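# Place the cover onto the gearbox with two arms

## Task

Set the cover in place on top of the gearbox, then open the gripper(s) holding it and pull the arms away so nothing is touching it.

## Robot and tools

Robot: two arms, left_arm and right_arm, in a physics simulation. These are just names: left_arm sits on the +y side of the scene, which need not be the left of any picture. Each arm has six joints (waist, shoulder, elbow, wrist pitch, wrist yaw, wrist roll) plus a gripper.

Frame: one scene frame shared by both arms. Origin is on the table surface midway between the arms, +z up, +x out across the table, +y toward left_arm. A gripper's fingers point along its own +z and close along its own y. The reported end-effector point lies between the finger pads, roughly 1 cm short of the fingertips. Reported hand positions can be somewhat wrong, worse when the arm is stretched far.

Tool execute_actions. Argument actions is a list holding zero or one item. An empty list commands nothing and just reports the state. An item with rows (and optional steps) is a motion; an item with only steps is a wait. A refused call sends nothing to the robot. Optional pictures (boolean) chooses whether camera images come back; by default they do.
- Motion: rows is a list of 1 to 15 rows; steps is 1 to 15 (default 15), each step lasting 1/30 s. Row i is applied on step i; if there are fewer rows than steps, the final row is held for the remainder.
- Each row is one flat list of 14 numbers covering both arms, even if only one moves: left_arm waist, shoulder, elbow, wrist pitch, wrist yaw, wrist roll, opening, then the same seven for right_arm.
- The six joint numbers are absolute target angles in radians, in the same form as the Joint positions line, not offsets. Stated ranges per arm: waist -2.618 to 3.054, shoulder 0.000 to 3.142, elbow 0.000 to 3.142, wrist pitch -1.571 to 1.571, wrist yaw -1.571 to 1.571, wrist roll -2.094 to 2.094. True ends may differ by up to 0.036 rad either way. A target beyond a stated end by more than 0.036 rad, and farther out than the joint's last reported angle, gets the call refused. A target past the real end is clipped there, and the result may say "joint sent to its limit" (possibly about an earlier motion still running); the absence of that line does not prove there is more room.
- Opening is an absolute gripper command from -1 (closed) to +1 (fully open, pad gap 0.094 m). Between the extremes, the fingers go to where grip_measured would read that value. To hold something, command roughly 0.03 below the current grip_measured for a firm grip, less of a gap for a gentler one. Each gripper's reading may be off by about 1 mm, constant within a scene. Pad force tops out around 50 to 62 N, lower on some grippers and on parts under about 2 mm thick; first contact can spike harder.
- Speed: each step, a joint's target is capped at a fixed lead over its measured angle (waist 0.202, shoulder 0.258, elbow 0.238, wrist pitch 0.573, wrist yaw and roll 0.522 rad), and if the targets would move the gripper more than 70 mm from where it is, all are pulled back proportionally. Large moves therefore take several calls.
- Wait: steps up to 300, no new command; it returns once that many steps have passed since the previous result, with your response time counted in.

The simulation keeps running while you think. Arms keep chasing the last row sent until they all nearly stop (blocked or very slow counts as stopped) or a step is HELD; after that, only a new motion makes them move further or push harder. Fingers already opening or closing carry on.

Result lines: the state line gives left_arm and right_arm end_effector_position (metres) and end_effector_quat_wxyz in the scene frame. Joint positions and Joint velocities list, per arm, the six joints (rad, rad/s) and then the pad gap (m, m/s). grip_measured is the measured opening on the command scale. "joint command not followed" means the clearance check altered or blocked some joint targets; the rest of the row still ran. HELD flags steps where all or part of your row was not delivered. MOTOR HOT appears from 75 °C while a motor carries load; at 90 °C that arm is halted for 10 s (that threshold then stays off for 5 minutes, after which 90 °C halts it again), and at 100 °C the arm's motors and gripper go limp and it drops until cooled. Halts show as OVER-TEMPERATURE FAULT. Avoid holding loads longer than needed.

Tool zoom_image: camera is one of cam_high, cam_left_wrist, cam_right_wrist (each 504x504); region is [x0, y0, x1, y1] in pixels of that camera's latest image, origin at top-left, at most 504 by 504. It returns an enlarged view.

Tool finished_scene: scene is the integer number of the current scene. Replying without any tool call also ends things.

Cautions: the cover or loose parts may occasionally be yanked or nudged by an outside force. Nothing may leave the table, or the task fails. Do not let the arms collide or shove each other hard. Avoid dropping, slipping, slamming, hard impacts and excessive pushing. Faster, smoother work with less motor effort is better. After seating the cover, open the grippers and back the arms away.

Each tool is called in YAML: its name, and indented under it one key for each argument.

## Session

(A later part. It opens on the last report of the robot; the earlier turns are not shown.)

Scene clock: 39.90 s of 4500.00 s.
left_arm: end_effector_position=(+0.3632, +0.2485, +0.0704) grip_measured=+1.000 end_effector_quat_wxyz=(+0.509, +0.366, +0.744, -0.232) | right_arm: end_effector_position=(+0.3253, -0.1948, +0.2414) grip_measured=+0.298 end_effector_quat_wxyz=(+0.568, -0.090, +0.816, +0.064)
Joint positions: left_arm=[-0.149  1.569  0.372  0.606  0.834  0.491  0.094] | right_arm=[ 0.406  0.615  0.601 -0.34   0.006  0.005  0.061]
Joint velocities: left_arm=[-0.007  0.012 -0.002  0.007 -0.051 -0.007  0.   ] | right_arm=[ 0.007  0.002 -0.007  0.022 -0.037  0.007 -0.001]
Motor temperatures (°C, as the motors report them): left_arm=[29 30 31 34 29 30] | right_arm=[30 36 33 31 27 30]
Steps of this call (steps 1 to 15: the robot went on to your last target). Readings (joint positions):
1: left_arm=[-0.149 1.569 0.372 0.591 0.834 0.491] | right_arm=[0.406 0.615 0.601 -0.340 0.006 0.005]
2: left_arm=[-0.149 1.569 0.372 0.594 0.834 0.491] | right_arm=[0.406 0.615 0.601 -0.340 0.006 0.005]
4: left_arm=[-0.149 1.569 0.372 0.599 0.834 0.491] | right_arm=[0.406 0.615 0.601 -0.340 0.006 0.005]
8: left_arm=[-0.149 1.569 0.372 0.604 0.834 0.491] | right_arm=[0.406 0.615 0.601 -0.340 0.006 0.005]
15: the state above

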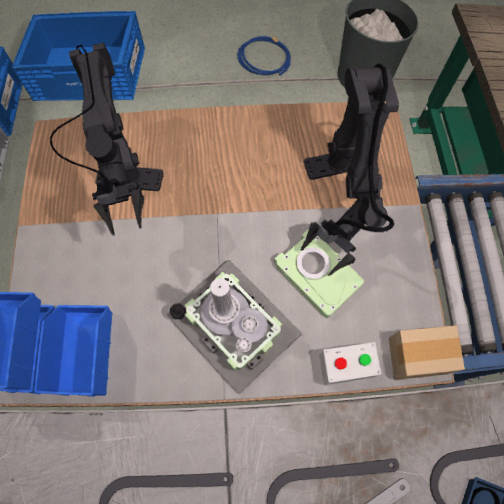

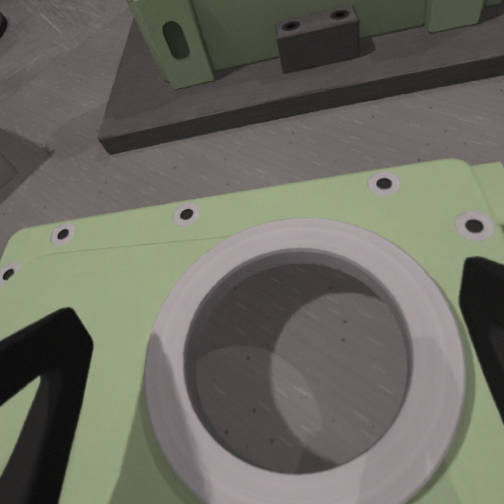

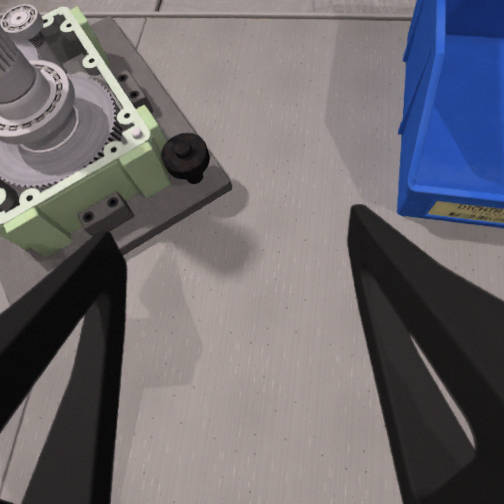

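execute_actions:
  actions:
    - {"rows":[[-0.17,1.58,0.35,0.63,0.85,0.497,1,0.4,0.6,0.6,-0.33,0,0,0.3],[-0.17,1.59,0.34,0.64,0.85,0.497,1,0.4,0.6,0.6,-0.33,0,0,0.3],[-0.17,1.6,0.332,0.65,0.85,0.497,1,0.4,0.6,0.6,-0.33,0,0,0.3],[-0.17,1.612,0.332,0.66,0.85,0.497,1,0.4,0.6,0.6,-0.33,0,0,0.3]],"steps":15}

Scene clock: 41.50 s of 4500.00 s.
left_arm: end_effector_position=(+0.3562, +0.2450, +0.0576) grip_measured=+1.000 end_effector_quat_wxyz=(+0.498, +0.367, +0.748, -0.239) | right_arm: end_effector_position=(+0.3253, -0.1948, +0.2414) grip_measured=+0.298 end_effector_quat_wxyz=(+0.568, -0.090, +0.816, +0.064)
Joint positions: left_arm=[-0.159  1.606  0.348  0.64   0.834  0.493  0.094] | right_arm=[ 0.406  0.615  0.601 -0.34   0.006  0.005  0.061]
Joint velocities: left_arm=[-0.017  0.017 -0.007  0.081  0.066 -0.037  0.   ] | right_arm=[ 0.002  0.002 -0.002 -0.007  0.007 -0.022 -0.   ]
Motor temperatures (°C, as the motors report them): left_arm=[29 30 30 35 29 30] | right_arm=[30 35 33 31 27 30]
Steps of this call (steps 1 to 15: the robot went on to your last target; steps 16 to 33: nothing new was sent; steps 34 to 48: all 15 steps of this action). Readings (joint positions):
34: left_arm=[-0.150 1.569 0.372 0.607 0.834 0.491] | right_arm=[0.406 0.615 0.601 -0.340 0.006 0.005]
35: left_arm=[-0.153 1.570 0.370 0.611 0.834 0.491] | right_arm=[0.406 0.615 0.601 -0.340 0.006 0.005]
37: left_arm=[-0.158 1.580 0.362 0.627 0.834 0.492] | right_arm=[0.406 0.615 0.601 -0.340 0.006 0.005]
41: left_arm=[-0.159 1.605 0.349 0.632 0.834 0.492] | right_arm=[0.406 0.615 0.601 -0.340 0.006 0.005]
48: the state above

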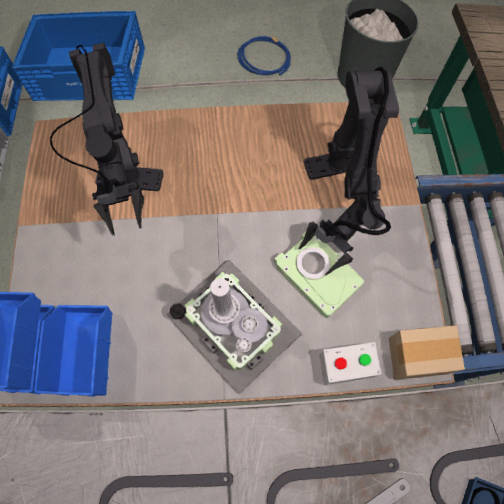

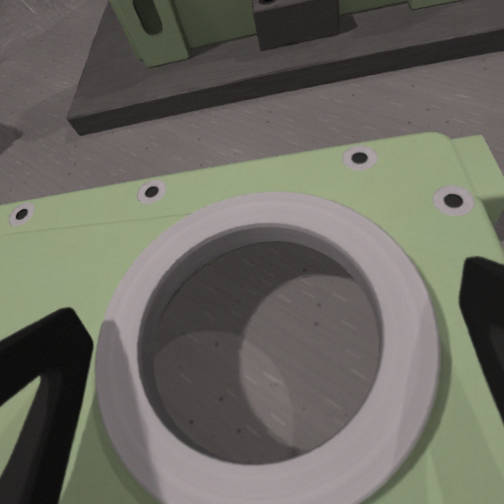

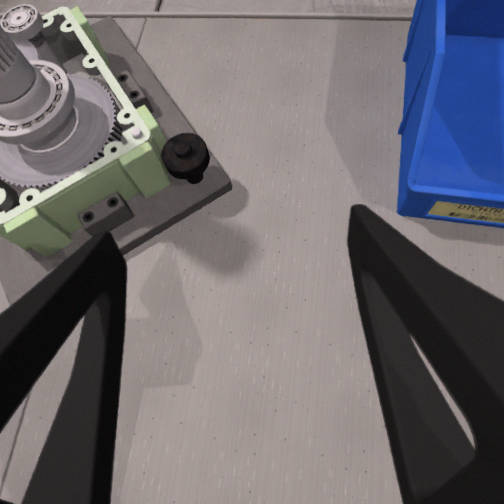

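execute_actions:
  actions:
    - {"rows":[[-0.17,1.625,0.332,0.675,0.85,0.497,1,0.4,0.6,0.6,-0.33,0,0,0.3],[-0.17,1.64,0.332,0.69,0.85,0.497,1,0.4,0.6,0.6,-0.33,0,0,0.3],[-0.17,1.655,0.332,0.705,0.85,0.497,1,0.4,0.6,0.6,-0.33,0,0,0.3],[-0.17,1.67,0.332,0.72,0.85,0.497,1,0.4,0.6,0.6,-0.33,0,0,0.3],[-0.17,1.68,0.332,0.73,0.85,0.497,1,0.4,0.6,0.6,-0.33,0,0,0.3],[-0.17,1.692,0.332,0.74,0.85,0.497,1,0.4,0.6,0.6,-0.33,0,0,0.3]],"steps":15}

Scene clock: 42.73 s of 4500.00 s.
left_arm: end_effector_position=(+0.3606, +0.2445, +0.0501) grip_measured=+1.000 end_effector_quat_wxyz=(+0.505, +0.371, +0.742, -0.237) | right_arm: end_effector_position=(+0.3253, -0.1948, +0.2414) grip_measured=+0.298 end_effector_quat_wxyz=(+0.568, -0.090, +0.816, +0.064)
Joint positions: left_arm=[-0.159  1.68   0.348  0.73   0.84   0.497  0.094] | right_arm=[ 0.406  0.615  0.601 -0.34   0.006  0.005  0.061]
Joint velocities: left_arm=[ 0.012  0.012 -0.002  0.007 -0.066 -0.081  0.   ] | right_arm=[-0.012 -0.022 -0.002  0.037  0.022 -0.051 -0.   ]
Motor temperatures (°C, as the motors report them): left_arm=[29 30 30 35 29 30] | right_arm=[30 35 33 31 27 30]
Steps of this call (steps 1 to 15: the robot went on to your last target; steps 16 to 22: nothing new was sent; steps 23 to 37: all 15 steps of this action). Readings (joint positions):
23: left_arm=[-0.159 1.607 0.348 0.644 0.834 0.493] | right_arm=[0.406 0.615 0.601 -0.340 0.006 0.005]
24: left_arm=[-0.159 1.612 0.348 0.650 0.834 0.493] | right_arm=[0.406 0.615 0.601 -0.340 0.006 0.005]
26: left_arm=[-0.159 1.632 0.348 0.669 0.835 0.493] | right_arm=[0.406 0.615 0.601 -0.340 0.006 0.005]
30: left_arm=[-0.159 1.673 0.348 0.717 0.840 0.497] | right_arm=[0.406 0.615 0.601 -0.340 0.006 0.005]
37: the state above

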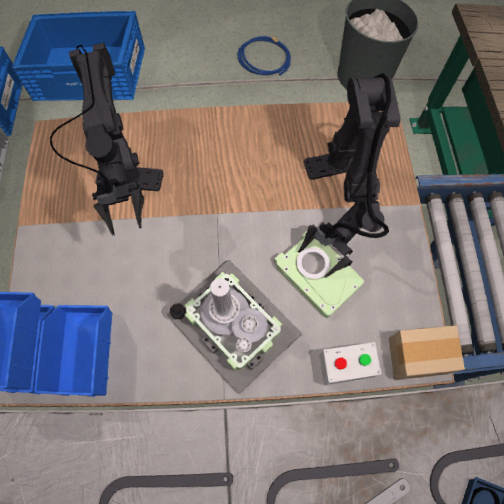

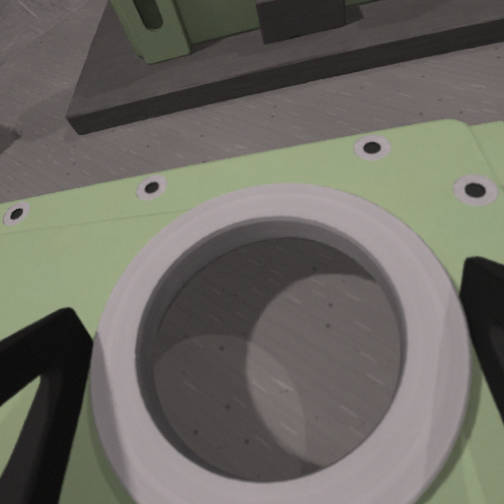

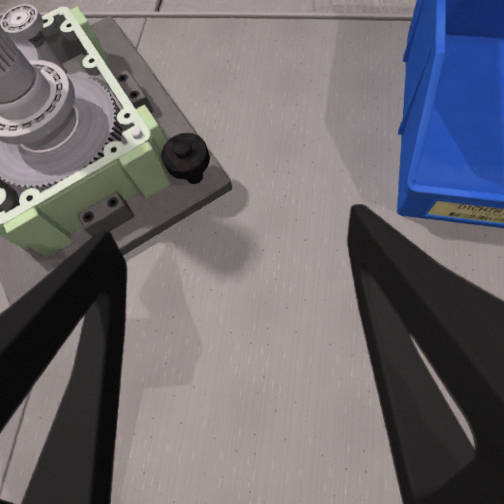

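execute_actions:
  actions:
    - {"rows":[[-0.17,1.692,0.332,0.73,0.85,0.497,0.8,0.4,0.6,0.6,-0.33,0,0,0.3]],"steps":15}

Scene clock: 44.60 s of 4500.00 s.
left_arm: end_effector_position=(+0.3604, +0.2440, +0.0504) grip_measured=+0.836 end_effector_quat_wxyz=(+0.506, +0.374, +0.741, -0.237) | right_arm: end_effector_position=(+0.3253, -0.1948, +0.2414) grip_measured=+0.298 end_effector_quat_wxyz=(+0.568, -0.090, +0.816, +0.064)
Joint positions: left_arm=[-0.16   1.68   0.348  0.731  0.842  0.501  0.086] | right_arm=[ 0.406  0.615  0.601 -0.34   0.006  0.005  0.061]
Joint velocities: left_arm=[ 0.022 -0.007 -0.007  0.022 -0.037 -0.007 -0.001] | right_arm=[-0.007 -0.002  0.012  0.066 -0.051  0.007 -0.001]
Motor temperatures (°C, as the motors report them): left_arm=[29 30 30 35 29 30] | right_arm=[30 34 33 31 27 30]
Steps of this call (steps 1 to 15: the robot went on to your last target; steps 16 to 41: nothing new was sent; steps 42 to 56: all 15 steps of this action). Readings (joint positions):
42: left_arm=[-0.159 1.680 0.348 0.730 0.840 0.497] | right_arm=[0.406 0.615 0.601 -0.340 0.006 0.005]
43: left_arm=[-0.160 1.680 0.348 0.731 0.842 0.500] | right_arm=[0.406 0.615 0.601 -0.340 0.006 0.005]
45: left_arm=[-0.160 1.680 0.348 0.731 0.842 0.501] | right_arm=[0.406 0.615 0.601 -0.340 0.006 0.005]
49: left_arm=[-0.160 1.680 0.348 0.731 0.842 0.501] | right_arm=[0.406 0.615 0.601 -0.340 0.006 0.005]
56: the state above

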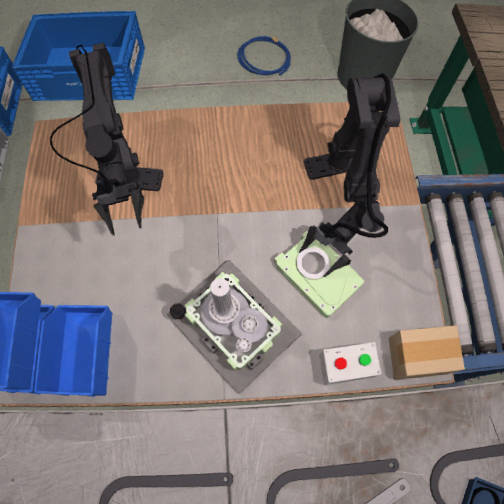

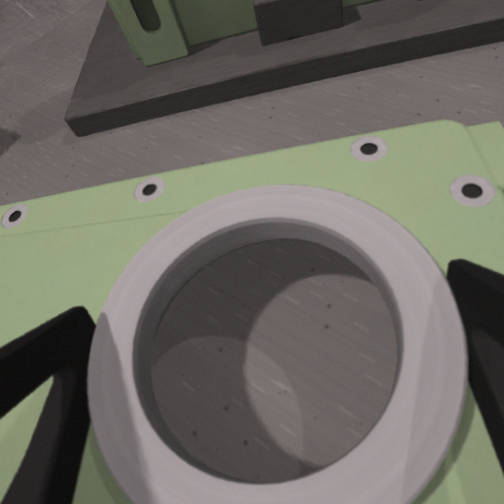

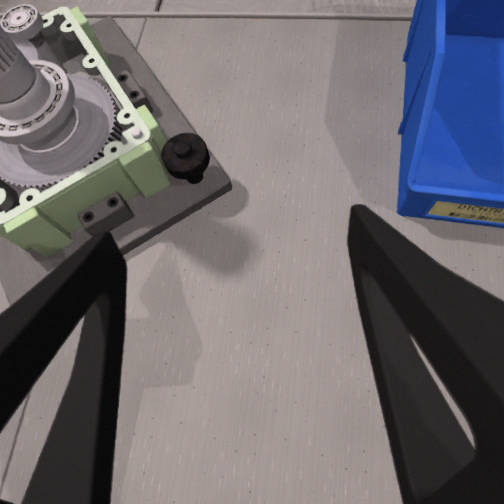

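execute_actions:
  actions:
    - {"rows":[[-0.17,1.68,0.332,0.73,0.85,0.497,1,0.4,0.6,0.6,-0.33,0,0,0.3],[-0.17,1.67,0.332,0.73,0.85,0.497,1,0.4,0.6,0.6,-0.33,0,0,0.3],[-0.16,1.66,0.332,0.73,0.85,0.497,1,0.4,0.6,0.6,-0.33,0,0,0.3],[-0.15,1.65,0.325,0.735,0.85,0.497,1,0.4,0.6,0.6,-0.33,0,0,0.3],[-0.14,1.645,0.318,0.735,0.85,0.497,1,0.4,0.6,0.6,-0.33,0,0,0.3],[-0.13,1.645,0.31,0.74,0.85,0.497,1,0.4,0.6,0.6,-0.33,0,0,0.3],[-0.12,1.645,0.302,0.74,0.85,0.497,1,0.4,0.6,0.6,-0.33,0,0,0.3]],"steps":15}

Scene clock: 46.40 s of 4500.00 s.
left_arm: end_effector_position=(+0.3572, +0.2523, +0.0499) grip_measured=+1.000 end_effector_quat_wxyz=(+0.508, +0.364, +0.746, -0.231) | right_arm: end_effector_position=(+0.3253, -0.1948, +0.2414) grip_measured=+0.298 end_effector_quat_wxyz=(+0.568, -0.090, +0.816, +0.064)
Joint positions: left_arm=[-0.133  1.663  0.325  0.736  0.844  0.501  0.094] | right_arm=[ 0.406  0.615  0.601 -0.34   0.006  0.005  0.061]
Joint velocities: left_arm=[-0.022 -0.007 -0.002  0.037  0.051  0.066  0.   ] | right_arm=[-0.022  0.007 -0.017  0.022  0.022 -0.007  0.   ]
Motor temperatures (°C, as the motors report them): left_arm=[29 30 30 35 29 30] | right_arm=[30 34 33 32 27 30]
Steps of this call (steps 1 to 15: the robot went on to your last target; steps 16 to 39: nothing new was sent; steps 40 to 54: all 15 steps of this action). Readings (joint positions):
40: left_arm=[-0.160 1.680 0.348 0.731 0.842 0.501] | right_arm=[0.406 0.615 0.601 -0.340 0.006 0.005]
41: left_arm=[-0.160 1.680 0.348 0.731 0.842 0.501] | right_arm=[0.406 0.615 0.601 -0.340 0.006 0.005]
43: left_arm=[-0.160 1.680 0.348 0.731 0.842 0.501] | right_arm=[0.406 0.615 0.601 -0.340 0.006 0.005]
47: left_arm=[-0.140 1.665 0.331 0.732 0.842 0.501] | right_arm=[0.406 0.615 0.601 -0.340 0.006 0.005]
54: the state above

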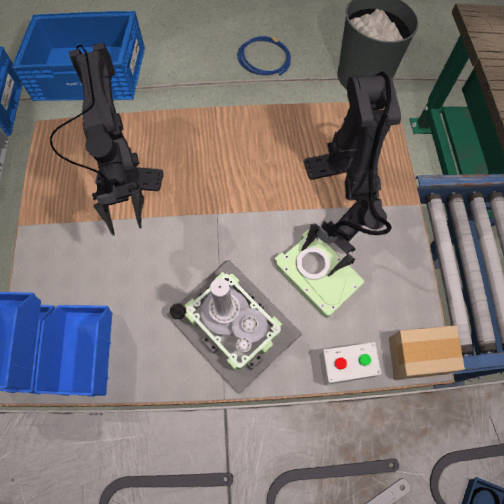

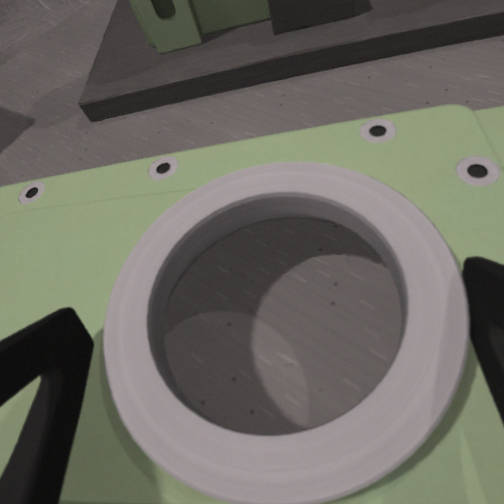

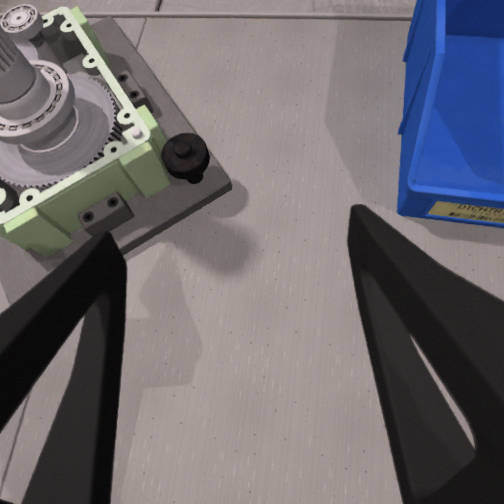

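execute_actions:
  actions:
    - {"rows":[[-0.13,1.655,0.31,0.74,0.85,0.497,0.8,0.4,0.6,0.6,-0.33,0,0,0.3]],"steps":10}
  pictures: false

execute_actions:
  actions:
    - {"rows":[[-0.13,1.63,0.33,0.72,0.85,0.497,0.8,0.4,0.6,0.6,-0.33,0,0,0.3],[-0.13,1.61,0.345,0.69,0.85,0.497,0.8,0.4,0.6,0.6,-0.33,0,0,0.3],[-0.13,1.59,0.355,0.66,0.85,0.497,0.8,0.4,0.6,0.6,-0.33,0,0,0.3],[-0.13,1.565,0.365,0.625,0.85,0.497,0.8,0.4,0.6,0.6,-0.33,0,0,0.3],[-0.13,1.54,0.375,0.59,0.85,0.497,0.8,0.4,0.6,0.6,-0.33,0,0,0.3],[-0.13,1.51,0.385,0.55,0.85,0.497,0.8,0.4,0.6,0.6,-0.33,0,0,0.3],[-0.13,1.48,0.40,0.505,0.85,0.497,0.8,0.4,0.6,0.6,-0.33,0,0,0.3],[-0.13,1.45,0.41,0.465,0.85,0.497,0.8,0.4,0.6,0.6,-0.33,0,0,0.3],[-0.13,1.42,0.425,0.42,0.85,0.497,0.8,0.4,0.6,0.6,-0.33,0,0,0.3],[-0.13,1.39,0.44,0.38,0.85,0.497,0.8,0.4,0.6,0.6,-0.33,0,0,0.3],[-0.13,1.36,0.45,0.35,0.85,0.497,0.8,0.4,0.6,0.6,-0.33,0,0,0.3],[-0.13,1.335,0.46,0.335,0.85,0.497,0.8,0.4,0.6,0.6,-0.33,0,0,0.3]],"steps":15}

Scene clock: 48.60 s of 4500.00 s.
left_arm: end_effector_position=(+0.3560, +0.2511, +0.0502) grip_measured=+0.822 end_effector_quat_wxyz=(+0.509, +0.367, +0.743, -0.233) | right_arm: end_effector_position=(+0.3253, -0.1948, +0.2414) grip_measured=+0.298 end_effector_quat_wxyz=(+0.568, -0.090, +0.816, +0.064)
Joint positions: left_arm=[-0.134  1.663  0.323  0.736  0.851  0.508  0.086] | right_arm=[ 0.406  0.615  0.601 -0.34   0.006  0.005  0.061]
Joint velocities: left_arm=[-0.027  0.002  0.017  0.022 -0.022  0.037 -0.001] | right_arm=[-0.002 -0.002  0.007 -0.007  0.051 -0.051 -0.   ]
Motor temperatures (°C, as the motors report them): left_arm=[29 30 30 35 29 30] | right_arm=[30 33 33 32 27 30]
Steps of this call (steps 1 to 15: the robot went on to your last target; steps 16 to 56: nothing new was sent; steps 57 to 66: all 10 steps of this action). Readings (joint positions):
57: left_arm=[-0.133 1.663 0.325 0.736 0.849 0.502] | right_arm=[0.406 0.615 0.601 -0.340 0.006 0.005]
58: left_arm=[-0.134 1.663 0.323 0.736 0.851 0.506] | right_arm=[0.406 0.615 0.601 -0.340 0.006 0.005]
60: left_arm=[-0.134 1.663 0.323 0.736 0.851 0.508] | right_arm=[0.406 0.615 0.601 -0.340 0.006 0.005]
64: left_arm=[-0.134 1.663 0.323 0.736 0.851 0.508] | right_arm=[0.406 0.615 0.601 -0.340 0.006 0.005]
66: the state above

Scene clock: 49.10 s of 4500.00 s.
left_arm: end_effector_position=(+0.3464, +0.2581, +0.0776) grip_measured=+0.821 end_effector_quat_wxyz=(+0.465, +0.338, +0.785, -0.232) | right_arm: end_effector_position=(+0.3253, -0.1948, +0.2414) grip_measured=+0.298 end_effector_quat_wxyz=(+0.568, -0.090, +0.816, +0.064)
Joint positions: left_arm=[-0.134  1.388  0.394  0.283  0.789  0.493  0.086] | right_arm=[ 0.406  0.615  0.601 -0.34   0.006  0.005  0.061]
Joint velocities: left_arm=[-0.007 -0.193  0.11  -0.418  0.022 -0.037  0.   ] | right_arm=[ 0.012  0.002 -0.012 -0.051  0.051 -0.022 -0.   ]
Motor temperatures (°C, as the motors report them): left_arm=[29 30 30 35 29 30] | right_arm=[30 33 33 32 27 30]
Steps of this call (steps 1 to 15: all 15 steps of this action). Readings (joint positions):
1: left_arm=[-0.134 1.661 0.323 0.735 0.851 0.508] | right_arm=[0.406 0.615 0.601 -0.340 0.006 0.005]
2: left_arm=[-0.134 1.657 0.323 0.729 0.849 0.509] | right_arm=[0.406 0.615 0.601 -0.340 0.006 0.005]
4: left_arm=[-0.134 1.634 0.323 0.695 0.839 0.515] | right_arm=[0.406 0.615 0.601 -0.340 0.006 0.005]
8: left_arm=[-0.134 1.547 0.339 0.547 0.814 0.514] | right_arm=[0.406 0.615 0.601 -0.340 0.006 0.005]
15: the state above

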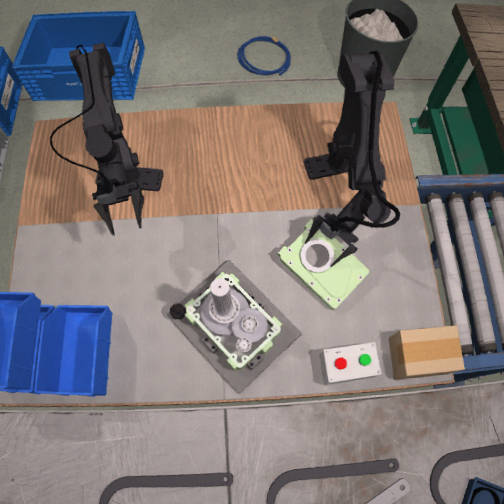

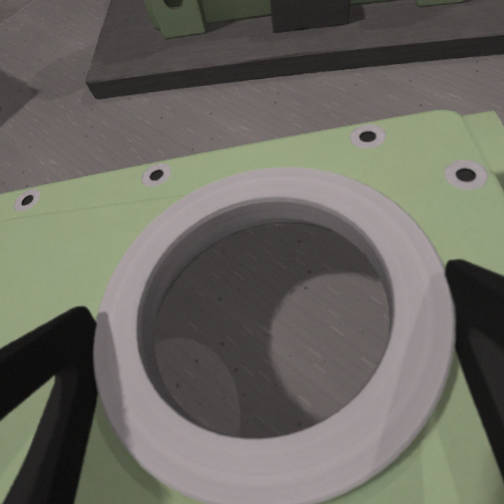

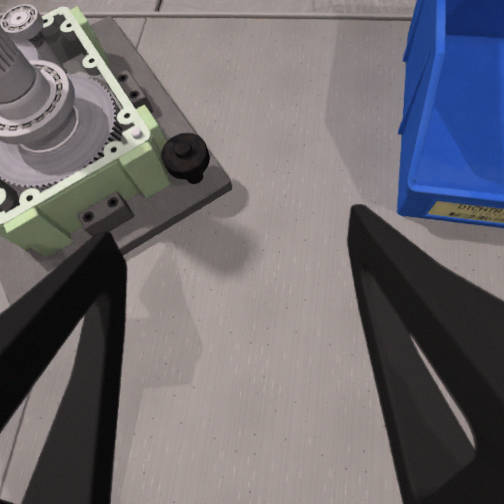

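execute_actions:
  actions:
    - {"rows":[[-0.13,1.31,0.5,0.33,0.87,0.5,0.79,0.4,0.6,0.6,-0.33,0,0,0.3],[-0.13,1.285,0.53,0.3,0.88,0.5,0.79,0.4,0.6,0.6,-0.33,0,0,0.3],[-0.13,1.26,0.56,0.26,0.89,0.5,0.79,0.4,0.6,0.6,-0.33,0,0,0.3],[-0.13,1.235,0.59,0.215,0.9,0.5,0.79,0.4,0.6,0.6,-0.33,0,0,0.3],[-0.13,1.21,0.625,0.17,0.9,0.5,0.79,0.4,0.6,0.6,-0.33,0,0,0.3],[-0.13,1.185,0.66,0.12,0.9,0.5,0.79,0.4,0.6,0.6,-0.33,0,0,0.3],[-0.13,1.16,0.7,0.06,0.9,0.5,0.79,0.4,0.6,0.6,-0.33,0,0,0.3],[-0.13,1.135,0.74,0.0,0.9,0.5,0.79,0.4,0.6,0.6,-0.33,0,0,0.3],[-0.13,1.12,0.79,-0.06,0.9,0.5,0.79,0.4,0.6,0.6,-0.33,0,0,0.3],[-0.13,1.11,0.84,-0.12,0.9,0.5,0.79,0.4,0.6,0.6,-0.33,0,0,0.3],[-0.13,1.105,0.89,-0.18,0.9,0.5,0.79,0.4,0.6,0.6,-0.33,0,0,0.3],[-0.13,1.1,0.94,-0.235,0.9,0.5,0.79,0.4,0.6,0.6,-0.33,0,0,0.3],[-0.13,1.1,0.99,-0.285,0.9,0.5,0.79,0.4,0.6,0.6,-0.33,0,0,0.3],[-0.13,1.1,1.04,-0.335,0.9,0.5,0.79,0.4,0.6,0.6,-0.33,0,0,0.3],[-0.13,1.1,1.09,-0.385,0.9,0.5,0.79,0.4,0.6,0.6,-0.33,0,0,0.3]],"steps":15}
  pictures: false

execute_actions:
  actions:
    - {"rows":[[-0.13,1.1,1.13,-0.42,0.9,0.5,0.79,0.4,0.6,0.6,-0.33,0,0,0.3],[-0.13,1.1,1.16,-0.445,0.9,0.5,0.79,0.4,0.6,0.6,-0.33,0,0,0.3],[-0.13,1.1,1.18,-0.46,0.9,0.5,0.79,0.4,0.6,0.6,-0.33,0,0,0.3]],"steps":15}
  pictures: false

execute_actions:
  actions:
    - {"steps":15}

Scene clock: 51.57 s of 4500.00 s.
left_arm: end_effector_position=(+0.3498, +0.2614, +0.1511) grip_measured=+0.821 end_effector_quat_wxyz=(+0.427, +0.317, +0.812, -0.242) | right_arm: end_effector_position=(+0.3253, -0.1948, +0.2414) grip_measured=+0.298 end_effector_quat_wxyz=(+0.568, -0.090, +0.816, +0.064)
Joint positions: left_arm=[-0.134  1.215  0.686 -0.275  0.765  0.48   0.086] | right_arm=[ 0.406  0.615  0.601 -0.34   0.006  0.005  0.061]
Joint velocities: left_arm=[-0.002 -0.232  0.886 -1.502 -0.066  0.007 -0.002] | right_arm=[-0.002  0.007  0.027  0.007  0.007 -0.066  0.001]
Motor temperatures (°C, as the motors report them): left_arm=[29 31 31 36 29 30] | right_arm=[30 33 33 32 27 30]
Steps of this call (steps 1 to 30: the robot went on to your last target; steps 31 to 59: nothing new was sent; steps 60 to 74: all 15 steps of this action). Readings (joint positions):
60: left_arm=[-0.134 1.381 0.404 0.224 0.779 0.492] | right_arm=[0.406 0.615 0.601 -0.340 0.006 0.005]
61: left_arm=[-0.134 1.377 0.413 0.206 0.779 0.491] | right_arm=[0.406 0.615 0.601 -0.340 0.006 0.005]
63: left_arm=[-0.134 1.359 0.440 0.157 0.779 0.489] | right_arm=[0.406 0.615 0.601 -0.340 0.006 0.005]
67: left_arm=[-0.134 1.310 0.510 0.028 0.773 0.485] | right_arm=[0.406 0.615 0.601 -0.340 0.006 0.005]
74: the state above

Scene clock: 52.07 s of 4500.00 s.
left_arm: end_effector_position=(+0.3592, +0.2618, +0.2492) grip_measured=+0.821 end_effector_quat_wxyz=(+0.442, +0.321, +0.804, -0.236) | right_arm: end_effector_position=(+0.3253, -0.1948, +0.2414) grip_measured=+0.298 end_effector_quat_wxyz=(+0.568, -0.090, +0.816, +0.064)
Joint positions: left_arm=[-0.134  1.192  1.043 -0.614  0.766  0.475  0.086] | right_arm=[ 0.406  0.615  0.601 -0.34   0.006  0.005  0.061]
Joint velocities: left_arm=[-0.017 -0.027  0.32  -0.125 -0.066 -0.051 -0.001] | right_arm=[ 0.022 -0.017 -0.002 -0.051 -0.007 -0.007 -0.001]
Motor temperatures (°C, as the motors report them): left_arm=[29 31 31 37 30 30] | right_arm=[30 33 33 32 27 30]
Steps of this call (steps 1 to 15: all 15 steps of this action). Readings (joint positions):
1: left_arm=[-0.134 1.207 0.718 -0.321 0.765 0.479] | right_arm=[0.406 0.615 0.601 -0.340 0.006 0.005]
2: left_arm=[-0.134 1.202 0.749 -0.365 0.765 0.478] | right_arm=[0.406 0.615 0.601 -0.340 0.006 0.005]
4: left_arm=[-0.134 1.195 0.809 -0.439 0.765 0.477] | right_arm=[0.406 0.615 0.601 -0.340 0.006 0.005]
8: left_arm=[-0.134 1.193 0.914 -0.535 0.765 0.476] | right_arm=[0.406 0.615 0.601 -0.340 0.006 0.005]
15: the state above

Scene clock: 52.57 s of 4500.00 s.
left_arm: end_effector_position=(+0.3546, +0.2561, +0.2848) grip_measured=+0.821 end_effector_quat_wxyz=(+0.475, +0.338, +0.777, -0.239) | right_arm: end_effector_position=(+0.3253, -0.1948, +0.2414) grip_measured=+0.298 end_effector_quat_wxyz=(+0.568, -0.090, +0.816, +0.064)
Joint positions: left_arm=[-0.134  1.158  1.102 -0.625  0.809  0.475  0.086] | right_arm=[ 0.406  0.615  0.601 -0.34   0.006  0.005  0.061]
Joint velocities: left_arm=[-0.007 -0.027  0.002 -0.037  0.022  0.037 -0.001] | right_arm=[ 0.002  0.002 -0.002  0.007  0.037  0.037  0.001]
Motor temperatures (°C, as the motors report them): left_arm=[29 31 32 37 30 30] | right_arm=[30 32 33 32 27 30]
Steps of this call (steps 1 to 15: the robot went on to your last target). Readings (joint positions):
1: left_arm=[-0.134 1.191 1.053 -0.617 0.766 0.475] | right_arm=[0.406 0.615 0.601 -0.340 0.006 0.005]
2: left_arm=[-0.134 1.188 1.061 -0.619 0.768 0.475] | right_arm=[0.406 0.615 0.601 -0.340 0.006 0.005]
4: left_arm=[-0.134 1.182 1.074 -0.623 0.773 0.475] | right_arm=[0.406 0.615 0.601 -0.340 0.006 0.005]
8: left_arm=[-0.134 1.170 1.089 -0.625 0.788 0.475] | right_arm=[0.406 0.615 0.601 -0.340 0.006 0.005]
15: the state above

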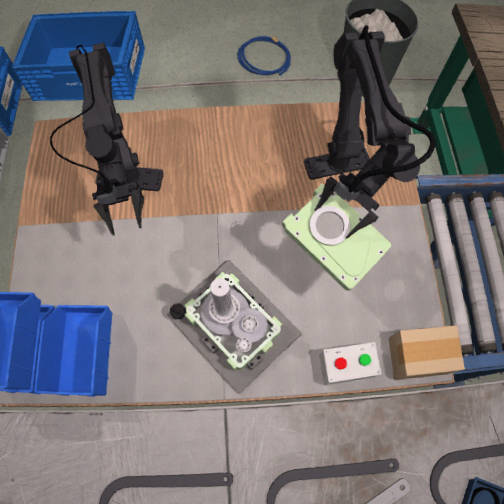

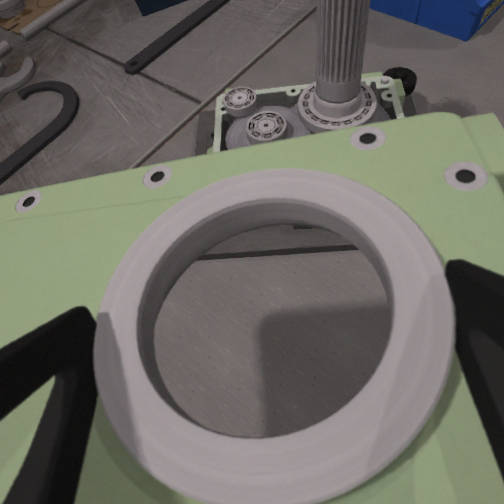

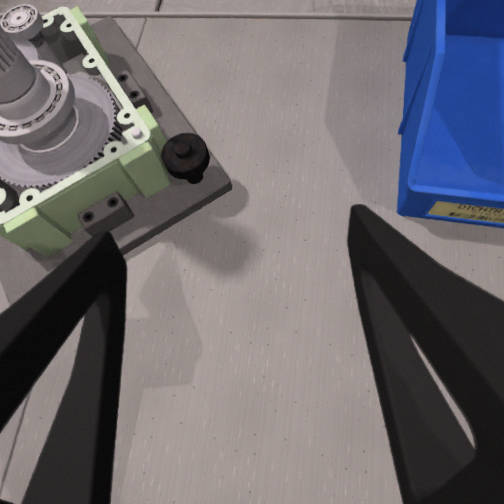

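execute_actions:
  actions:
    - {"rows":[[-0.13,1.105,1.205,-0.465,0.91,0.51,0.79,0.4,0.6,0.6,-0.33,0,0,0.3],[-0.13,1.11,1.23,-0.475,0.92,0.51,0.79,0.4,0.6,0.6,-0.33,0,0,0.3],[-0.13,1.115,1.255,-0.49,0.92,0.51,0.79,0.4,0.6,0.6,-0.33,0,0,0.3],[-0.13,1.12,1.28,-0.5,0.92,0.51,0.79,0.4,0.6,0.6,-0.33,0,0,0.3],[-0.13,1.125,1.305,-0.515,0.92,0.51,0.79,0.4,0.6,0.6,-0.33,0,0,0.3],[-0.13,1.13,1.33,-0.53,0.92,0.51,0.79,0.4,0.6,0.6,-0.33,0,0,0.3],[-0.13,1.135,1.355,-0.54,0.92,0.51,0.79,0.4,0.6,0.6,-0.33,0,0,0.3],[-0.13,1.14,1.38,-0.555,0.92,0.51,0.79,0.4,0.6,0.6,-0.33,0,0,0.3],[-0.13,1.145,1.405,-0.57,0.92,0.51,0.79,0.4,0.6,0.6,-0.33,0,0,0.3],[-0.13,1.15,1.43,-0.58,0.92,0.51,0.79,0.4,0.6,0.6,-0.33,0,0,0.3],[-0.13,1.155,1.455,-0.595,0.92,0.51,0.79,0.4,0.6,0.6,-0.33,0,0,0.3],[-0.13,1.16,1.48,-0.61,0.92,0.51,0.79,0.4,0.6,0.6,-0.33,0,0,0.3],[-0.13,1.17,1.505,-0.62,0.92,0.51,0.79,0.4,0.6,0.6,-0.33,0,0,0.3],[-0.13,1.18,1.53,-0.63,0.92,0.51,0.79,0.4,0.6,0.6,-0.33,0,0,0.3]],"steps":15}
  pictures: false

execute_actions:
  actions:
    - {"rows":[[-0.153,1.2,1.552,-0.62,0.9,0.497,0.79,0.4,0.6,0.6,-0.33,0,0,0.3],[-0.176,1.22,1.574,-0.612,0.878,0.484,0.79,0.4,0.6,0.6,-0.33,0,0,0.3],[-0.199,1.24,1.596,-0.604,0.857,0.47,0.79,0.4,0.6,0.6,-0.33,0,0,0.3],[-0.222,1.26,1.618,-0.595,0.836,0.457,0.79,0.4,0.6,0.6,-0.33,0,0,0.3],[-0.245,1.28,1.64,-0.586,0.815,0.444,0.79,0.4,0.6,0.6,-0.33,0,0,0.3],[-0.268,1.3,1.66,-0.578,0.794,0.431,0.79,0.4,0.6,0.6,-0.33,0,0,0.3],[-0.291,1.32,1.68,-0.57,0.773,0.418,0.79,0.4,0.6,0.6,-0.33,0,0,0.3],[-0.314,1.345,1.70,-0.56,0.752,0.405,0.79,0.4,0.6,0.6,-0.33,0,0,0.3],[-0.337,1.365,1.72,-0.552,0.731,0.392,0.79,0.4,0.6,0.6,-0.33,0,0,0.3],[-0.36,1.39,1.74,-0.543,0.71,0.378,0.79,0.4,0.6,0.6,-0.33,0,0,0.3],[-0.383,1.41,1.76,-0.535,0.689,0.365,0.79,0.4,0.6,0.6,-0.33,0,0,0.3],[-0.406,1.43,1.78,-0.526,0.668,0.352,0.79,0.4,0.6,0.6,-0.33,0,0,0.3],[-0.429,1.455,1.805,-0.517,0.647,0.339,0.79,0.4,0.6,0.6,-0.33,0,0,0.3],[-0.452,1.475,1.825,-0.509,0.626,0.326,0.79,0.4,0.6,0.6,-0.33,0,0,0.3],[-0.475,1.5,1.845,-0.5,0.605,0.313,0.79,0.4,0.6,0.6,-0.33,0,0,0.3]],"steps":15}
  pictures: false

execute_actions:
  actions:
    - {"steps":25}

Scene clock: 56.53 s of 4500.00 s.
left_arm: end_effector_position=(+0.3571, +0.2558, +0.3544) grip_measured=+0.821 end_effector_quat_wxyz=(+0.499, +0.348, +0.761, -0.227) | right_arm: end_effector_position=(+0.3253, -0.1948, +0.2414) grip_measured=+0.298 end_effector_quat_wxyz=(+0.568, -0.090, +0.816, +0.064)
Joint positions: left_arm=[-0.134  1.209  1.381 -0.791  0.812  0.479  0.086] | right_arm=[ 0.406  0.615  0.601 -0.34   0.006  0.005  0.061]
Joint velocities: left_arm=[-0.017  0.159  0.647 -0.227  0.051 -0.051 -0.001] | right_arm=[-0.007 -0.002  0.002 -0.022 -0.007 -0.081 -0.001]
Motor temperatures (°C, as the motors report them): left_arm=[29 31 34 40 30 30] | right_arm=[30 32 33 32 27 30]
Steps of this call (steps 1 to 15: the robot went on to your last target; steps 16 to 90: nothing new was sent; then 0.47 s passed at rest; steps 91 to 105: all 15 steps of this action). Readings (joint positions):
91: left_arm=[-0.134 1.158 1.105 -0.627 0.812 0.476] | right_arm=[0.406 0.615 0.601 -0.340 0.006 0.005]
92: left_arm=[-0.134 1.158 1.110 -0.635 0.812 0.477] | right_arm=[0.406 0.615 0.601 -0.340 0.006 0.005]
94: left_arm=[-0.134 1.159 1.133 -0.660 0.812 0.477] | right_arm=[0.406 0.615 0.601 -0.340 0.006 0.005]
98: left_arm=[-0.134 1.172 1.210 -0.711 0.812 0.478] | right_arm=[0.406 0.615 0.601 -0.340 0.006 0.005]
105: the state above

Scene clock: 57.03 s of 4500.00 s.
left_arm: end_effector_position=(+0.4107, +0.1673, +0.3933) grip_measured=+0.821 end_effector_quat_wxyz=(+0.496, +0.391, +0.736, -0.245) | right_arm: end_effector_position=(+0.3253, -0.1948, +0.2414) grip_measured=+0.298 end_effector_quat_wxyz=(+0.568, -0.090, +0.816, +0.064)
Joint positions: left_arm=[-0.424  1.499  1.732 -0.742  0.647  0.354  0.086] | right_arm=[ 0.406  0.615  0.601 -0.34   0.006  0.005  0.061]
Joint velocities: left_arm=[-0.593  0.696  0.525  0.081 -0.476 -0.388 -0.001] | right_arm=[ 0.017  0.002  0.012  0.037 -0.007 -0.037 -0.   ]
Motor temperatures (°C, as the motors report them): left_arm=[29 31 34 40 30 30] | right_arm=[30 32 33 32 27 30]
Steps of this call (steps 1 to 15: all 15 steps of this action). Readings (joint positions):
1: left_arm=[-0.134 1.215 1.404 -0.797 0.812 0.479] | right_arm=[0.406 0.615 0.601 -0.340 0.006 0.005]
2: left_arm=[-0.138 1.223 1.429 -0.802 0.810 0.477] | right_arm=[0.406 0.615 0.601 -0.340 0.006 0.005]
4: left_arm=[-0.163 1.248 1.483 -0.804 0.793 0.468] | right_arm=[0.406 0.615 0.601 -0.340 0.006 0.005]
8: left_arm=[-0.255 1.325 1.588 -0.790 0.750 0.436] | right_arm=[0.406 0.615 0.601 -0.340 0.006 0.005]
15: the state above

Scene clock: 57.87 s of 4500.00 s.
left_arm: end_effector_position=(+0.4301, +0.1550, +0.3598) grip_measured=+0.821 end_effector_quat_wxyz=(+0.453, +0.365, +0.778, -0.237) | right_arm: end_effector_position=(+0.3253, -0.1948, +0.2414) grip_measured=+0.298 end_effector_quat_wxyz=(+0.568, -0.090, +0.816, +0.064)
Joint positions: left_arm=[-0.474  1.581  1.754 -0.766  0.551  0.295  0.086] | right_arm=[ 0.406  0.615  0.601 -0.34   0.006  0.005  0.061]
Joint velocities: left_arm=[ 0.007  0.002 -0.007 -0.066 -0.022 -0.037  0.   ] | right_arm=[ 0.002 -0.002  0.007 -0.007  0.081 -0.022  0.   ]
Motor temperatures (°C, as the motors report them): left_arm=[29 32 35 41 30 30] | right_arm=[30 32 33 33 27 30]
Steps of this call (steps 1 to 25: the robot went on to your last target). Readings (joint positions):
1: left_arm=[-0.443 1.521 1.746 -0.736 0.631 0.344] | right_arm=[0.406 0.615 0.601 -0.340 0.006 0.005]
2: left_arm=[-0.457 1.539 1.752 -0.729 0.622 0.336] | right_arm=[0.406 0.615 0.601 -0.340 0.006 0.005]
4: left_arm=[-0.472 1.562 1.754 -0.724 0.610 0.325] | right_arm=[0.406 0.615 0.601 -0.340 0.006 0.005]
8: left_arm=[-0.474 1.580 1.754 -0.744 0.581 0.309] | right_arm=[0.406 0.615 0.601 -0.340 0.006 0.005]
25: the state above

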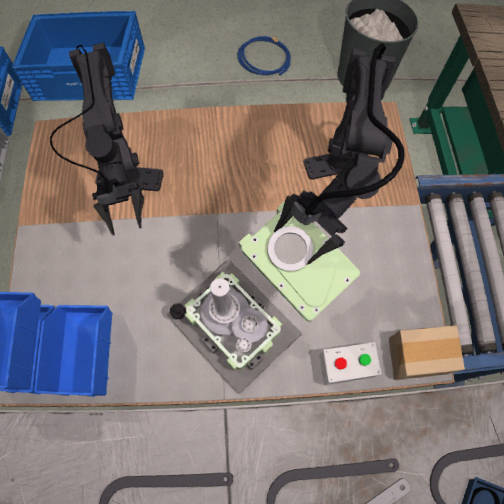

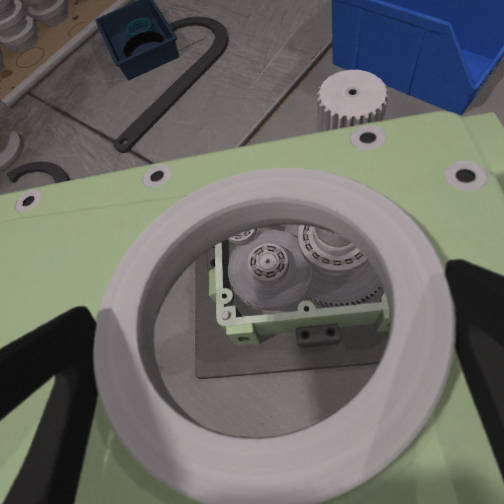

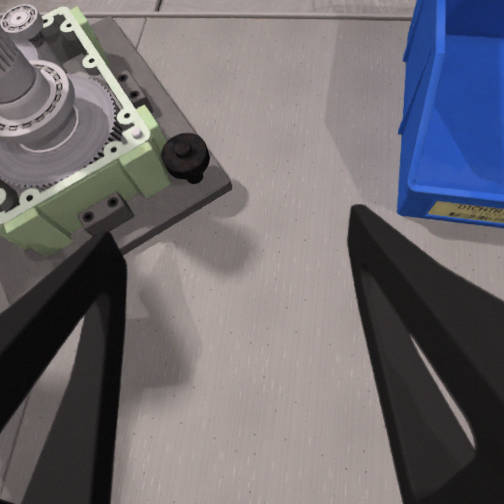

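execute_actions:
  actions:
    - {"rows":[[-0.475,1.5,1.86,-0.47,0.6,0.31,0.79,0.4,0.6,0.6,-0.33,0,0,0.3],[-0.475,1.5,1.87,-0.44,0.6,0.31,0.79,0.4,0.6,0.6,-0.33,0,0,0.3],[-0.48,1.5,1.88,-0.415,0.6,0.305,0.79,0.4,0.6,0.6,-0.33,0,0,0.3],[-0.49,1.51,1.89,-0.39,0.59,0.3,0.79,0.4,0.6,0.6,-0.33,0,0,0.3],[-0.5,1.52,1.9,-0.375,0.58,0.295,0.79,0.4,0.6,0.6,-0.33,0,0,0.3],[-0.515,1.535,1.915,-0.365,0.57,0.29,0.79,0.4,0.6,0.6,-0.33,0,0,0.3],[-0.53,1.55,1.93,-0.36,0.555,0.28,0.79,0.4,0.6,0.6,-0.33,0,0,0.3],[-0.545,1.565,1.945,-0.355,0.54,0.27,0.79,0.4,0.6,0.6,-0.33,0,0,0.3],[-0.56,1.58,1.96,-0.35,0.525,0.265,0.79,0.4,0.6,0.6,-0.33,0,0,0.3],[-0.58,1.595,1.975,-0.345,0.51,0.255,0.79,0.4,0.6,0.6,-0.33,0,0,0.3],[-0.6,1.61,1.99,-0.34,0.495,0.245,0.79,0.4,0.6,0.6,-0.33,0,0,0.3],[-0.62,1.625,2.005,-0.335,0.48,0.235,0.79,0.4,0.6,0.6,-0.33,0,0,0.3],[-0.64,1.64,2.02,-0.33,0.46,0.225,0.79,0.4,0.6,0.6,-0.33,0,0,0.3],[-0.66,1.655,2.035,-0.32,0.44,0.215,0.79,0.4,0.6,0.6,-0.33,0,0,0.3],[-0.68,1.67,2.05,-0.31,0.42,0.2,0.79,0.4,0.6,0.6,-0.33,0,0,0.3]],"steps":15}
  pictures: false

execute_actions:
  actions:
    - {"rows":[[-0.695,1.685,2.065,-0.305,0.405,0.19,0.79,0.4,0.6,0.6,-0.33,0,0,0.3],[-0.71,1.7,2.08,-0.3,0.39,0.18,0.79,0.4,0.6,0.6,-0.33,0,0,0.3],[-0.725,1.715,2.095,-0.295,0.375,0.17,0.79,0.4,0.6,0.6,-0.33,0,0,0.3],[-0.74,1.73,2.11,-0.29,0.36,0.16,0.79,0.4,0.6,0.6,-0.33,0,0,0.3],[-0.755,1.745,2.125,-0.285,0.345,0.15,0.79,0.4,0.6,0.6,-0.33,0,0,0.3],[-0.77,1.76,2.14,-0.28,0.33,0.145,0.79,0.4,0.6,0.6,-0.33,0,0,0.3],[-0.78,1.77,2.15,-0.275,0.32,0.14,0.79,0.4,0.6,0.6,-0.33,0,0,0.3],[-0.79,1.78,2.16,-0.27,0.31,0.135,0.79,0.4,0.6,0.6,-0.33,0,0,0.3],[-0.8,1.79,2.165,-0.265,0.3,0.13,0.79,0.4,0.6,0.6,-0.33,0,0,0.3],[-0.808,1.8,2.17,-0.26,0.29,0.127,0.79,0.4,0.6,0.6,-0.33,0,0,0.3]],"steps":15}
  pictures: false

execute_actions:
  actions:
    - {"steps":25}

Scene clock: 60.53 s of 4500.00 s.
left_arm: end_effector_position=(+0.4480, +0.1221, +0.3341) grip_measured=+0.821 end_effector_quat_wxyz=(+0.424, +0.361, +0.799, -0.228) | right_arm: end_effector_position=(+0.3253, -0.1948, +0.2414) grip_measured=+0.298 end_effector_quat_wxyz=(+0.568, -0.090, +0.816, +0.064)
Joint positions: left_arm=[-0.563  1.695  1.824 -0.768  0.453  0.245  0.086] | right_arm=[ 0.406  0.615  0.601 -0.34   0.006  0.005  0.061]
Joint velocities: left_arm=[-0.437  0.466  0.237 -0.051 -0.286 -0.242  0.001] | right_arm=[ 0.007 -0.017  0.002  0.037 -0.007 -0.022 -0.   ]
Motor temperatures (°C, as the motors report them): left_arm=[29 33 36 43 30 30] | right_arm=[30 31 33 33 27 30]
Steps of this call (steps 1 to 15: the robot went on to your last target; steps 16 to 65: nothing new was sent; steps 66 to 80: all 15 steps of this action). Readings (joint positions):
66: left_arm=[-0.474 1.581 1.754 -0.768 0.549 0.294] | right_arm=[0.406 0.615 0.601 -0.340 0.006 0.005]
67: left_arm=[-0.474 1.581 1.754 -0.768 0.548 0.293] | right_arm=[0.406 0.615 0.601 -0.340 0.006 0.005]
69: left_arm=[-0.474 1.582 1.754 -0.768 0.545 0.291] | right_arm=[0.406 0.615 0.601 -0.340 0.006 0.005]
73: left_arm=[-0.483 1.598 1.762 -0.768 0.524 0.280] | right_arm=[0.406 0.615 0.601 -0.340 0.006 0.005]
80: the state above

Scene clock: 61.03 s of 4500.00 s.
left_arm: end_effector_position=(+0.4403, +0.0821, +0.2936) grip_measured=+0.820 end_effector_quat_wxyz=(+0.352, +0.355, +0.845, -0.191) | right_arm: end_effector_position=(+0.3253, -0.1948, +0.2414) grip_measured=+0.298 end_effector_quat_wxyz=(+0.568, -0.090, +0.816, +0.064)
Joint positions: left_arm=[-0.706  1.82   1.943 -0.906  0.276  0.164  0.085] | right_arm=[ 0.406  0.615  0.601 -0.34   0.006  0.005  0.061]
Joint velocities: left_arm=[-0.168  0.183  0.168 -0.286 -0.271 -0.11  -0.   ] | right_arm=[ 0.007 -0.007 -0.002 -0.022 -0.007 -0.007 -0.001]
Motor temperatures (°C, as the motors report them): left_arm=[29 33 36 43 30 30] | right_arm=[30 31 33 33 27 30]
Steps of this call (steps 1 to 15: all 15 steps of this action). Readings (joint positions):
1: left_arm=[-0.579 1.712 1.833 -0.768 0.442 0.238] | right_arm=[0.406 0.615 0.601 -0.340 0.006 0.005]
2: left_arm=[-0.595 1.729 1.841 -0.768 0.432 0.232] | right_arm=[0.406 0.615 0.601 -0.340 0.006 0.005]
4: left_arm=[-0.625 1.762 1.859 -0.774 0.409 0.219] | right_arm=[0.406 0.615 0.601 -0.340 0.006 0.005]
8: left_arm=[-0.649 1.778 1.889 -0.830 0.357 0.195] | right_arm=[0.406 0.615 0.601 -0.340 0.006 0.005]
15: the state above

Scene clock: 61.87 s of 4500.00 s.
left_arm: end_effector_position=(+0.4313, +0.0638, +0.2458) grip_measured=+0.820 end_effector_quat_wxyz=(+0.282, +0.353, +0.874, -0.179) | right_arm: end_effector_position=(+0.3253, -0.1948, +0.2414) grip_measured=+0.298 end_effector_quat_wxyz=(+0.568, -0.090, +0.816, +0.064)
Joint positions: left_arm=[-0.761  1.912  1.965 -0.977  0.235  0.117  0.085] | right_arm=[ 0.406  0.615  0.601 -0.34   0.006  0.005  0.061]
Joint velocities: left_arm=[-0.007  0.037  0.002 -0.095 -0.007  0.007 -0.001] | right_arm=[-0.002  0.007 -0.002 -0.037 -0.051  0.066 -0.001]
Motor temperatures (°C, as the motors report them): left_arm=[29 33 36 44 30 30] | right_arm=[30 31 33 33 27 30]
Steps of this call (steps 1 to 25: the robot went on to your last target). Readings (joint positions):
1: left_arm=[-0.712 1.826 1.949 -0.915 0.269 0.161] | right_arm=[0.406 0.615 0.601 -0.340 0.006 0.005]
2: left_arm=[-0.717 1.832 1.953 -0.923 0.263 0.157] | right_arm=[0.406 0.615 0.601 -0.340 0.006 0.005]
4: left_arm=[-0.726 1.843 1.959 -0.936 0.254 0.151] | right_arm=[0.406 0.615 0.601 -0.340 0.006 0.005]
8: left_arm=[-0.741 1.863 1.965 -0.953 0.243 0.140] | right_arm=[0.406 0.615 0.601 -0.340 0.006 0.005]
25: the state above

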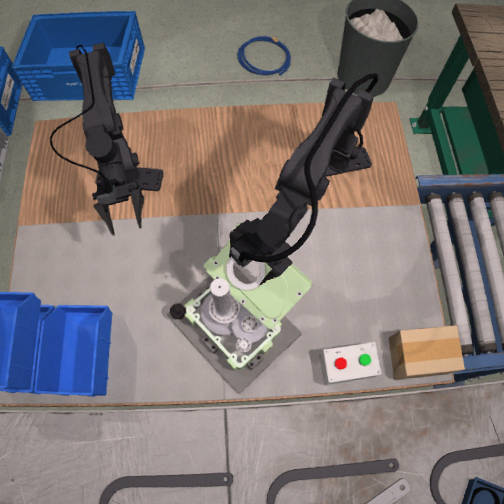

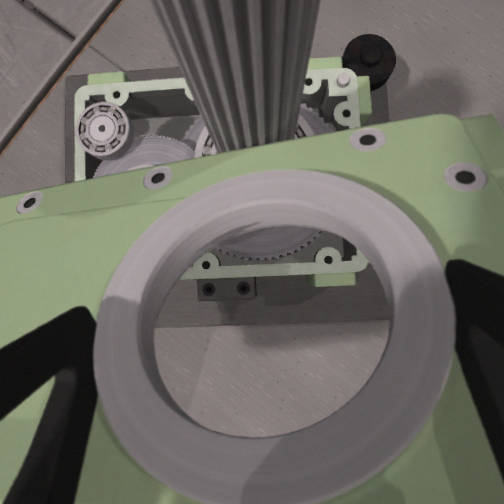

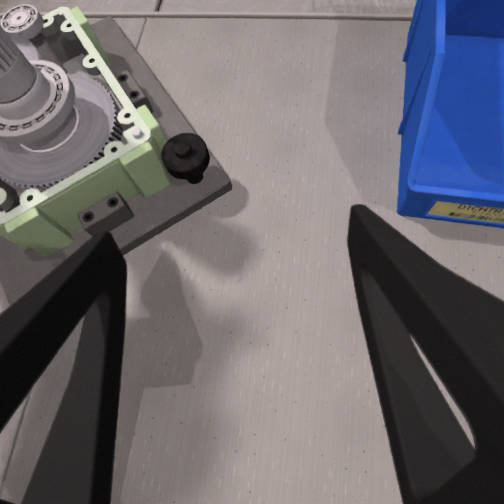

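execute_actions:
  actions: []
  pictures: false

Scene clock: 65.47 s of 4500.00 s.
left_arm: end_effector_position=(+0.4312, +0.0632, +0.2430) grip_measured=+0.820 end_effector_quat_wxyz=(+0.278, +0.350, +0.876, -0.180) | right_arm: end_effector_position=(+0.3253, -0.1948, +0.2414) grip_measured=+0.298 end_effector_quat_wxyz=(+0.568, -0.090, +0.816, +0.064)
Joint positions: left_arm=[-0.762  1.917  1.965 -0.979  0.235  0.109  0.085] | right_arm=[ 0.406  0.615  0.601 -0.34   0.006  0.005  0.061]
Joint velocities: left_arm=[ 0.002 -0.002 -0.002 -0.037 -0.066 -0.022 -0.   ] | right_arm=[-0.017 -0.002 -0.007  0.037 -0.007 -0.037  0.001]
Motor temperatures (°C, as the motors report them): left_arm=[29 35 37 46 30 30] | right_arm=[30 31 33 33 27 30]
Steps of this call (steps 1 to 30: the robot went on to your last target; steps 31 to 90: nothing new was sent; then 0.60 s passed at rest). Readings (joint positions):
1: left_arm=[-0.761 1.913 1.965 -0.978 0.235 0.116] | right_arm=[0.406 0.615 0.601 -0.340 0.006 0.005]
2: left_arm=[-0.761 1.914 1.965 -0.978 0.235 0.116] | right_arm=[0.406 0.615 0.601 -0.340 0.006 0.005]
4: left_arm=[-0.762 1.915 1.965 -0.979 0.235 0.115] | right_arm=[0.406 0.615 0.601 -0.340 0.006 0.005]
8: left_arm=[-0.762 1.916 1.965 -0.979 0.235 0.113] | right_arm=[0.406 0.615 0.601 -0.340 0.006 0.005]
90: the state above
All arms were judged still, so your last target was given up. Only a new action makes them travel on or press farther. Fingers that are still opening or closing keep moving.

execute_actions:
  actions:
    - {"rows":[[-0.75,1.87,2.0,-0.86,0.25,0.12,0.79,0.4,0.6,0.6,-0.33,0,0,0.3],[-0.745,1.862,2.0,-0.86,0.25,0.12,0.79,0.4,0.6,0.6,-0.33,0,0,0.3],[-0.74,1.854,2.0,-0.86,0.25,0.12,0.79,0.4,0.6,0.6,-0.33,0,0,0.3],[-0.735,1.846,2.0,-0.86,0.25,0.12,0.79,0.4,0.6,0.6,-0.33,0,0,0.3],[-0.73,1.838,2.0,-0.86,0.25,0.12,0.79,0.4,0.6,0.6,-0.33,0,0,0.3],[-0.725,1.83,2.0,-0.86,0.25,0.12,0.79,0.4,0.6,0.6,-0.33,0,0,0.3],[-0.72,1.822,2.0,-0.86,0.25,0.12,0.79,0.4,0.6,0.6,-0.33,0,0,0.3],[-0.715,1.814,2.0,-0.86,0.25,0.12,0.79,0.4,0.6,0.6,-0.33,0,0,0.3],[-0.71,1.806,2.0,-0.86,0.25,0.12,0.79,0.4,0.6,0.6,-0.33,0,0,0.3],[-0.705,1.798,2.0,-0.86,0.25,0.12,0.79,0.4,0.6,0.6,-0.33,0,0,0.3],[-0.7,1.79,2.0,-0.86,0.25,0.12,0.79,0.4,0.6,0.6,-0.33,0,0,0.3],[-0.7,1.782,2.0,-0.86,0.25,0.12,0.79,0.4,0.6,0.6,-0.33,0,0,0.3],[-0.7,1.774,2.0,-0.86,0.25,0.12,0.79,0.4,0.6,0.6,-0.33,0,0,0.3],[-0.7,1.766,2.0,-0.86,0.25,0.12,0.79,0.4,0.6,0.6,-0.33,0,0,0.3],[-0.7,1.758,2.0,-0.86,0.25,0.12,0.79,0.4,0.6,0.6,-0.33,0,0,0.3]],"steps":15}
  pictures: false

execute_actions:
  actions:
    - {"steps":20}
  pictures: false

Scene clock: 68.57 s of 4500.00 s.
left_arm: end_effector_position=(+0.4391, +0.0912, +0.2557) grip_measured=+0.820 end_effector_quat_wxyz=(+0.287, +0.325, +0.885, -0.170) | right_arm: end_effector_position=(+0.3253, -0.1948, +0.2414) grip_measured=+0.298 end_effector_quat_wxyz=(+0.568, -0.090, +0.816, +0.064)
Joint positions: left_arm=[-0.707  1.881  1.965 -1.007  0.23   0.109  0.085] | right_arm=[ 0.406  0.615  0.601 -0.34   0.006  0.005  0.061]
Joint velocities: left_arm=[ 0.032 -0.188  0.017 -0.022 -0.037  0.037  0.001] | right_arm=[-0.002 -0.007  0.017  0.007 -0.051 -0.051 -0.   ]
Motor temperatures (°C, as the motors report them): left_arm=[29 37 38 47 30 30] | right_arm=[30 31 33 33 27 30]
Steps of this call (steps 1 to 78: nothing new was sent; steps 79 to 93: all 15 steps of this action). Readings (joint positions):
79: left_arm=[-0.762 1.917 1.965 -0.983 0.235 0.109] | right_arm=[0.406 0.615 0.601 -0.340 0.006 0.005]
80: left_arm=[-0.761 1.917 1.965 -0.986 0.235 0.109] | right_arm=[0.406 0.615 0.601 -0.340 0.006 0.005]
82: left_arm=[-0.758 1.917 1.965 -0.993 0.235 0.109] | right_arm=[0.406 0.615 0.601 -0.340 0.006 0.005]
86: left_arm=[-0.740 1.915 1.965 -0.996 0.236 0.109] | right_arm=[0.406 0.615 0.601 -0.340 0.006 0.005]
93: the state above

Scene clock: 69.23 s of 4500.00 s.
left_arm: end_effector_position=(+0.4319, +0.0962, +0.2799) grip_measured=+0.820 end_effector_quat_wxyz=(+0.310, +0.324, +0.877, -0.174) | right_arm: end_effector_position=(+0.3253, -0.1948, +0.2414) grip_measured=+0.298 end_effector_quat_wxyz=(+0.568, -0.090, +0.816, +0.064)
Joint positions: left_arm=[-0.705  1.828  1.965 -1.011  0.23   0.109  0.085] | right_arm=[ 0.406  0.615  0.601 -0.34   0.006  0.005  0.061]
Joint velocities: left_arm=[-0.017 -0.002  0.007  0.081  0.022  0.007 -0.001] | right_arm=[-0.002 -0.017 -0.012 -0.007 -0.007 -0.051 -0.001]
Motor temperatures (°C, as the motors report them): left_arm=[29 37 38 47 30 30] | right_arm=[30 31 33 33 27 30]
Steps of this call (steps 1 to 20: the robot went on to your last target). Readings (joint positions):
1: left_arm=[-0.706 1.874 1.965 -1.009 0.229 0.109] | right_arm=[0.406 0.615 0.601 -0.340 0.006 0.005]
2: left_arm=[-0.705 1.866 1.965 -1.011 0.228 0.109] | right_arm=[0.406 0.615 0.601 -0.340 0.006 0.005]
4: left_arm=[-0.705 1.852 1.965 -1.011 0.229 0.109] | right_arm=[0.406 0.615 0.601 -0.340 0.006 0.005]
8: left_arm=[-0.705 1.831 1.965 -1.011 0.229 0.109] | right_arm=[0.406 0.615 0.601 -0.340 0.006 0.005]
20: the state above


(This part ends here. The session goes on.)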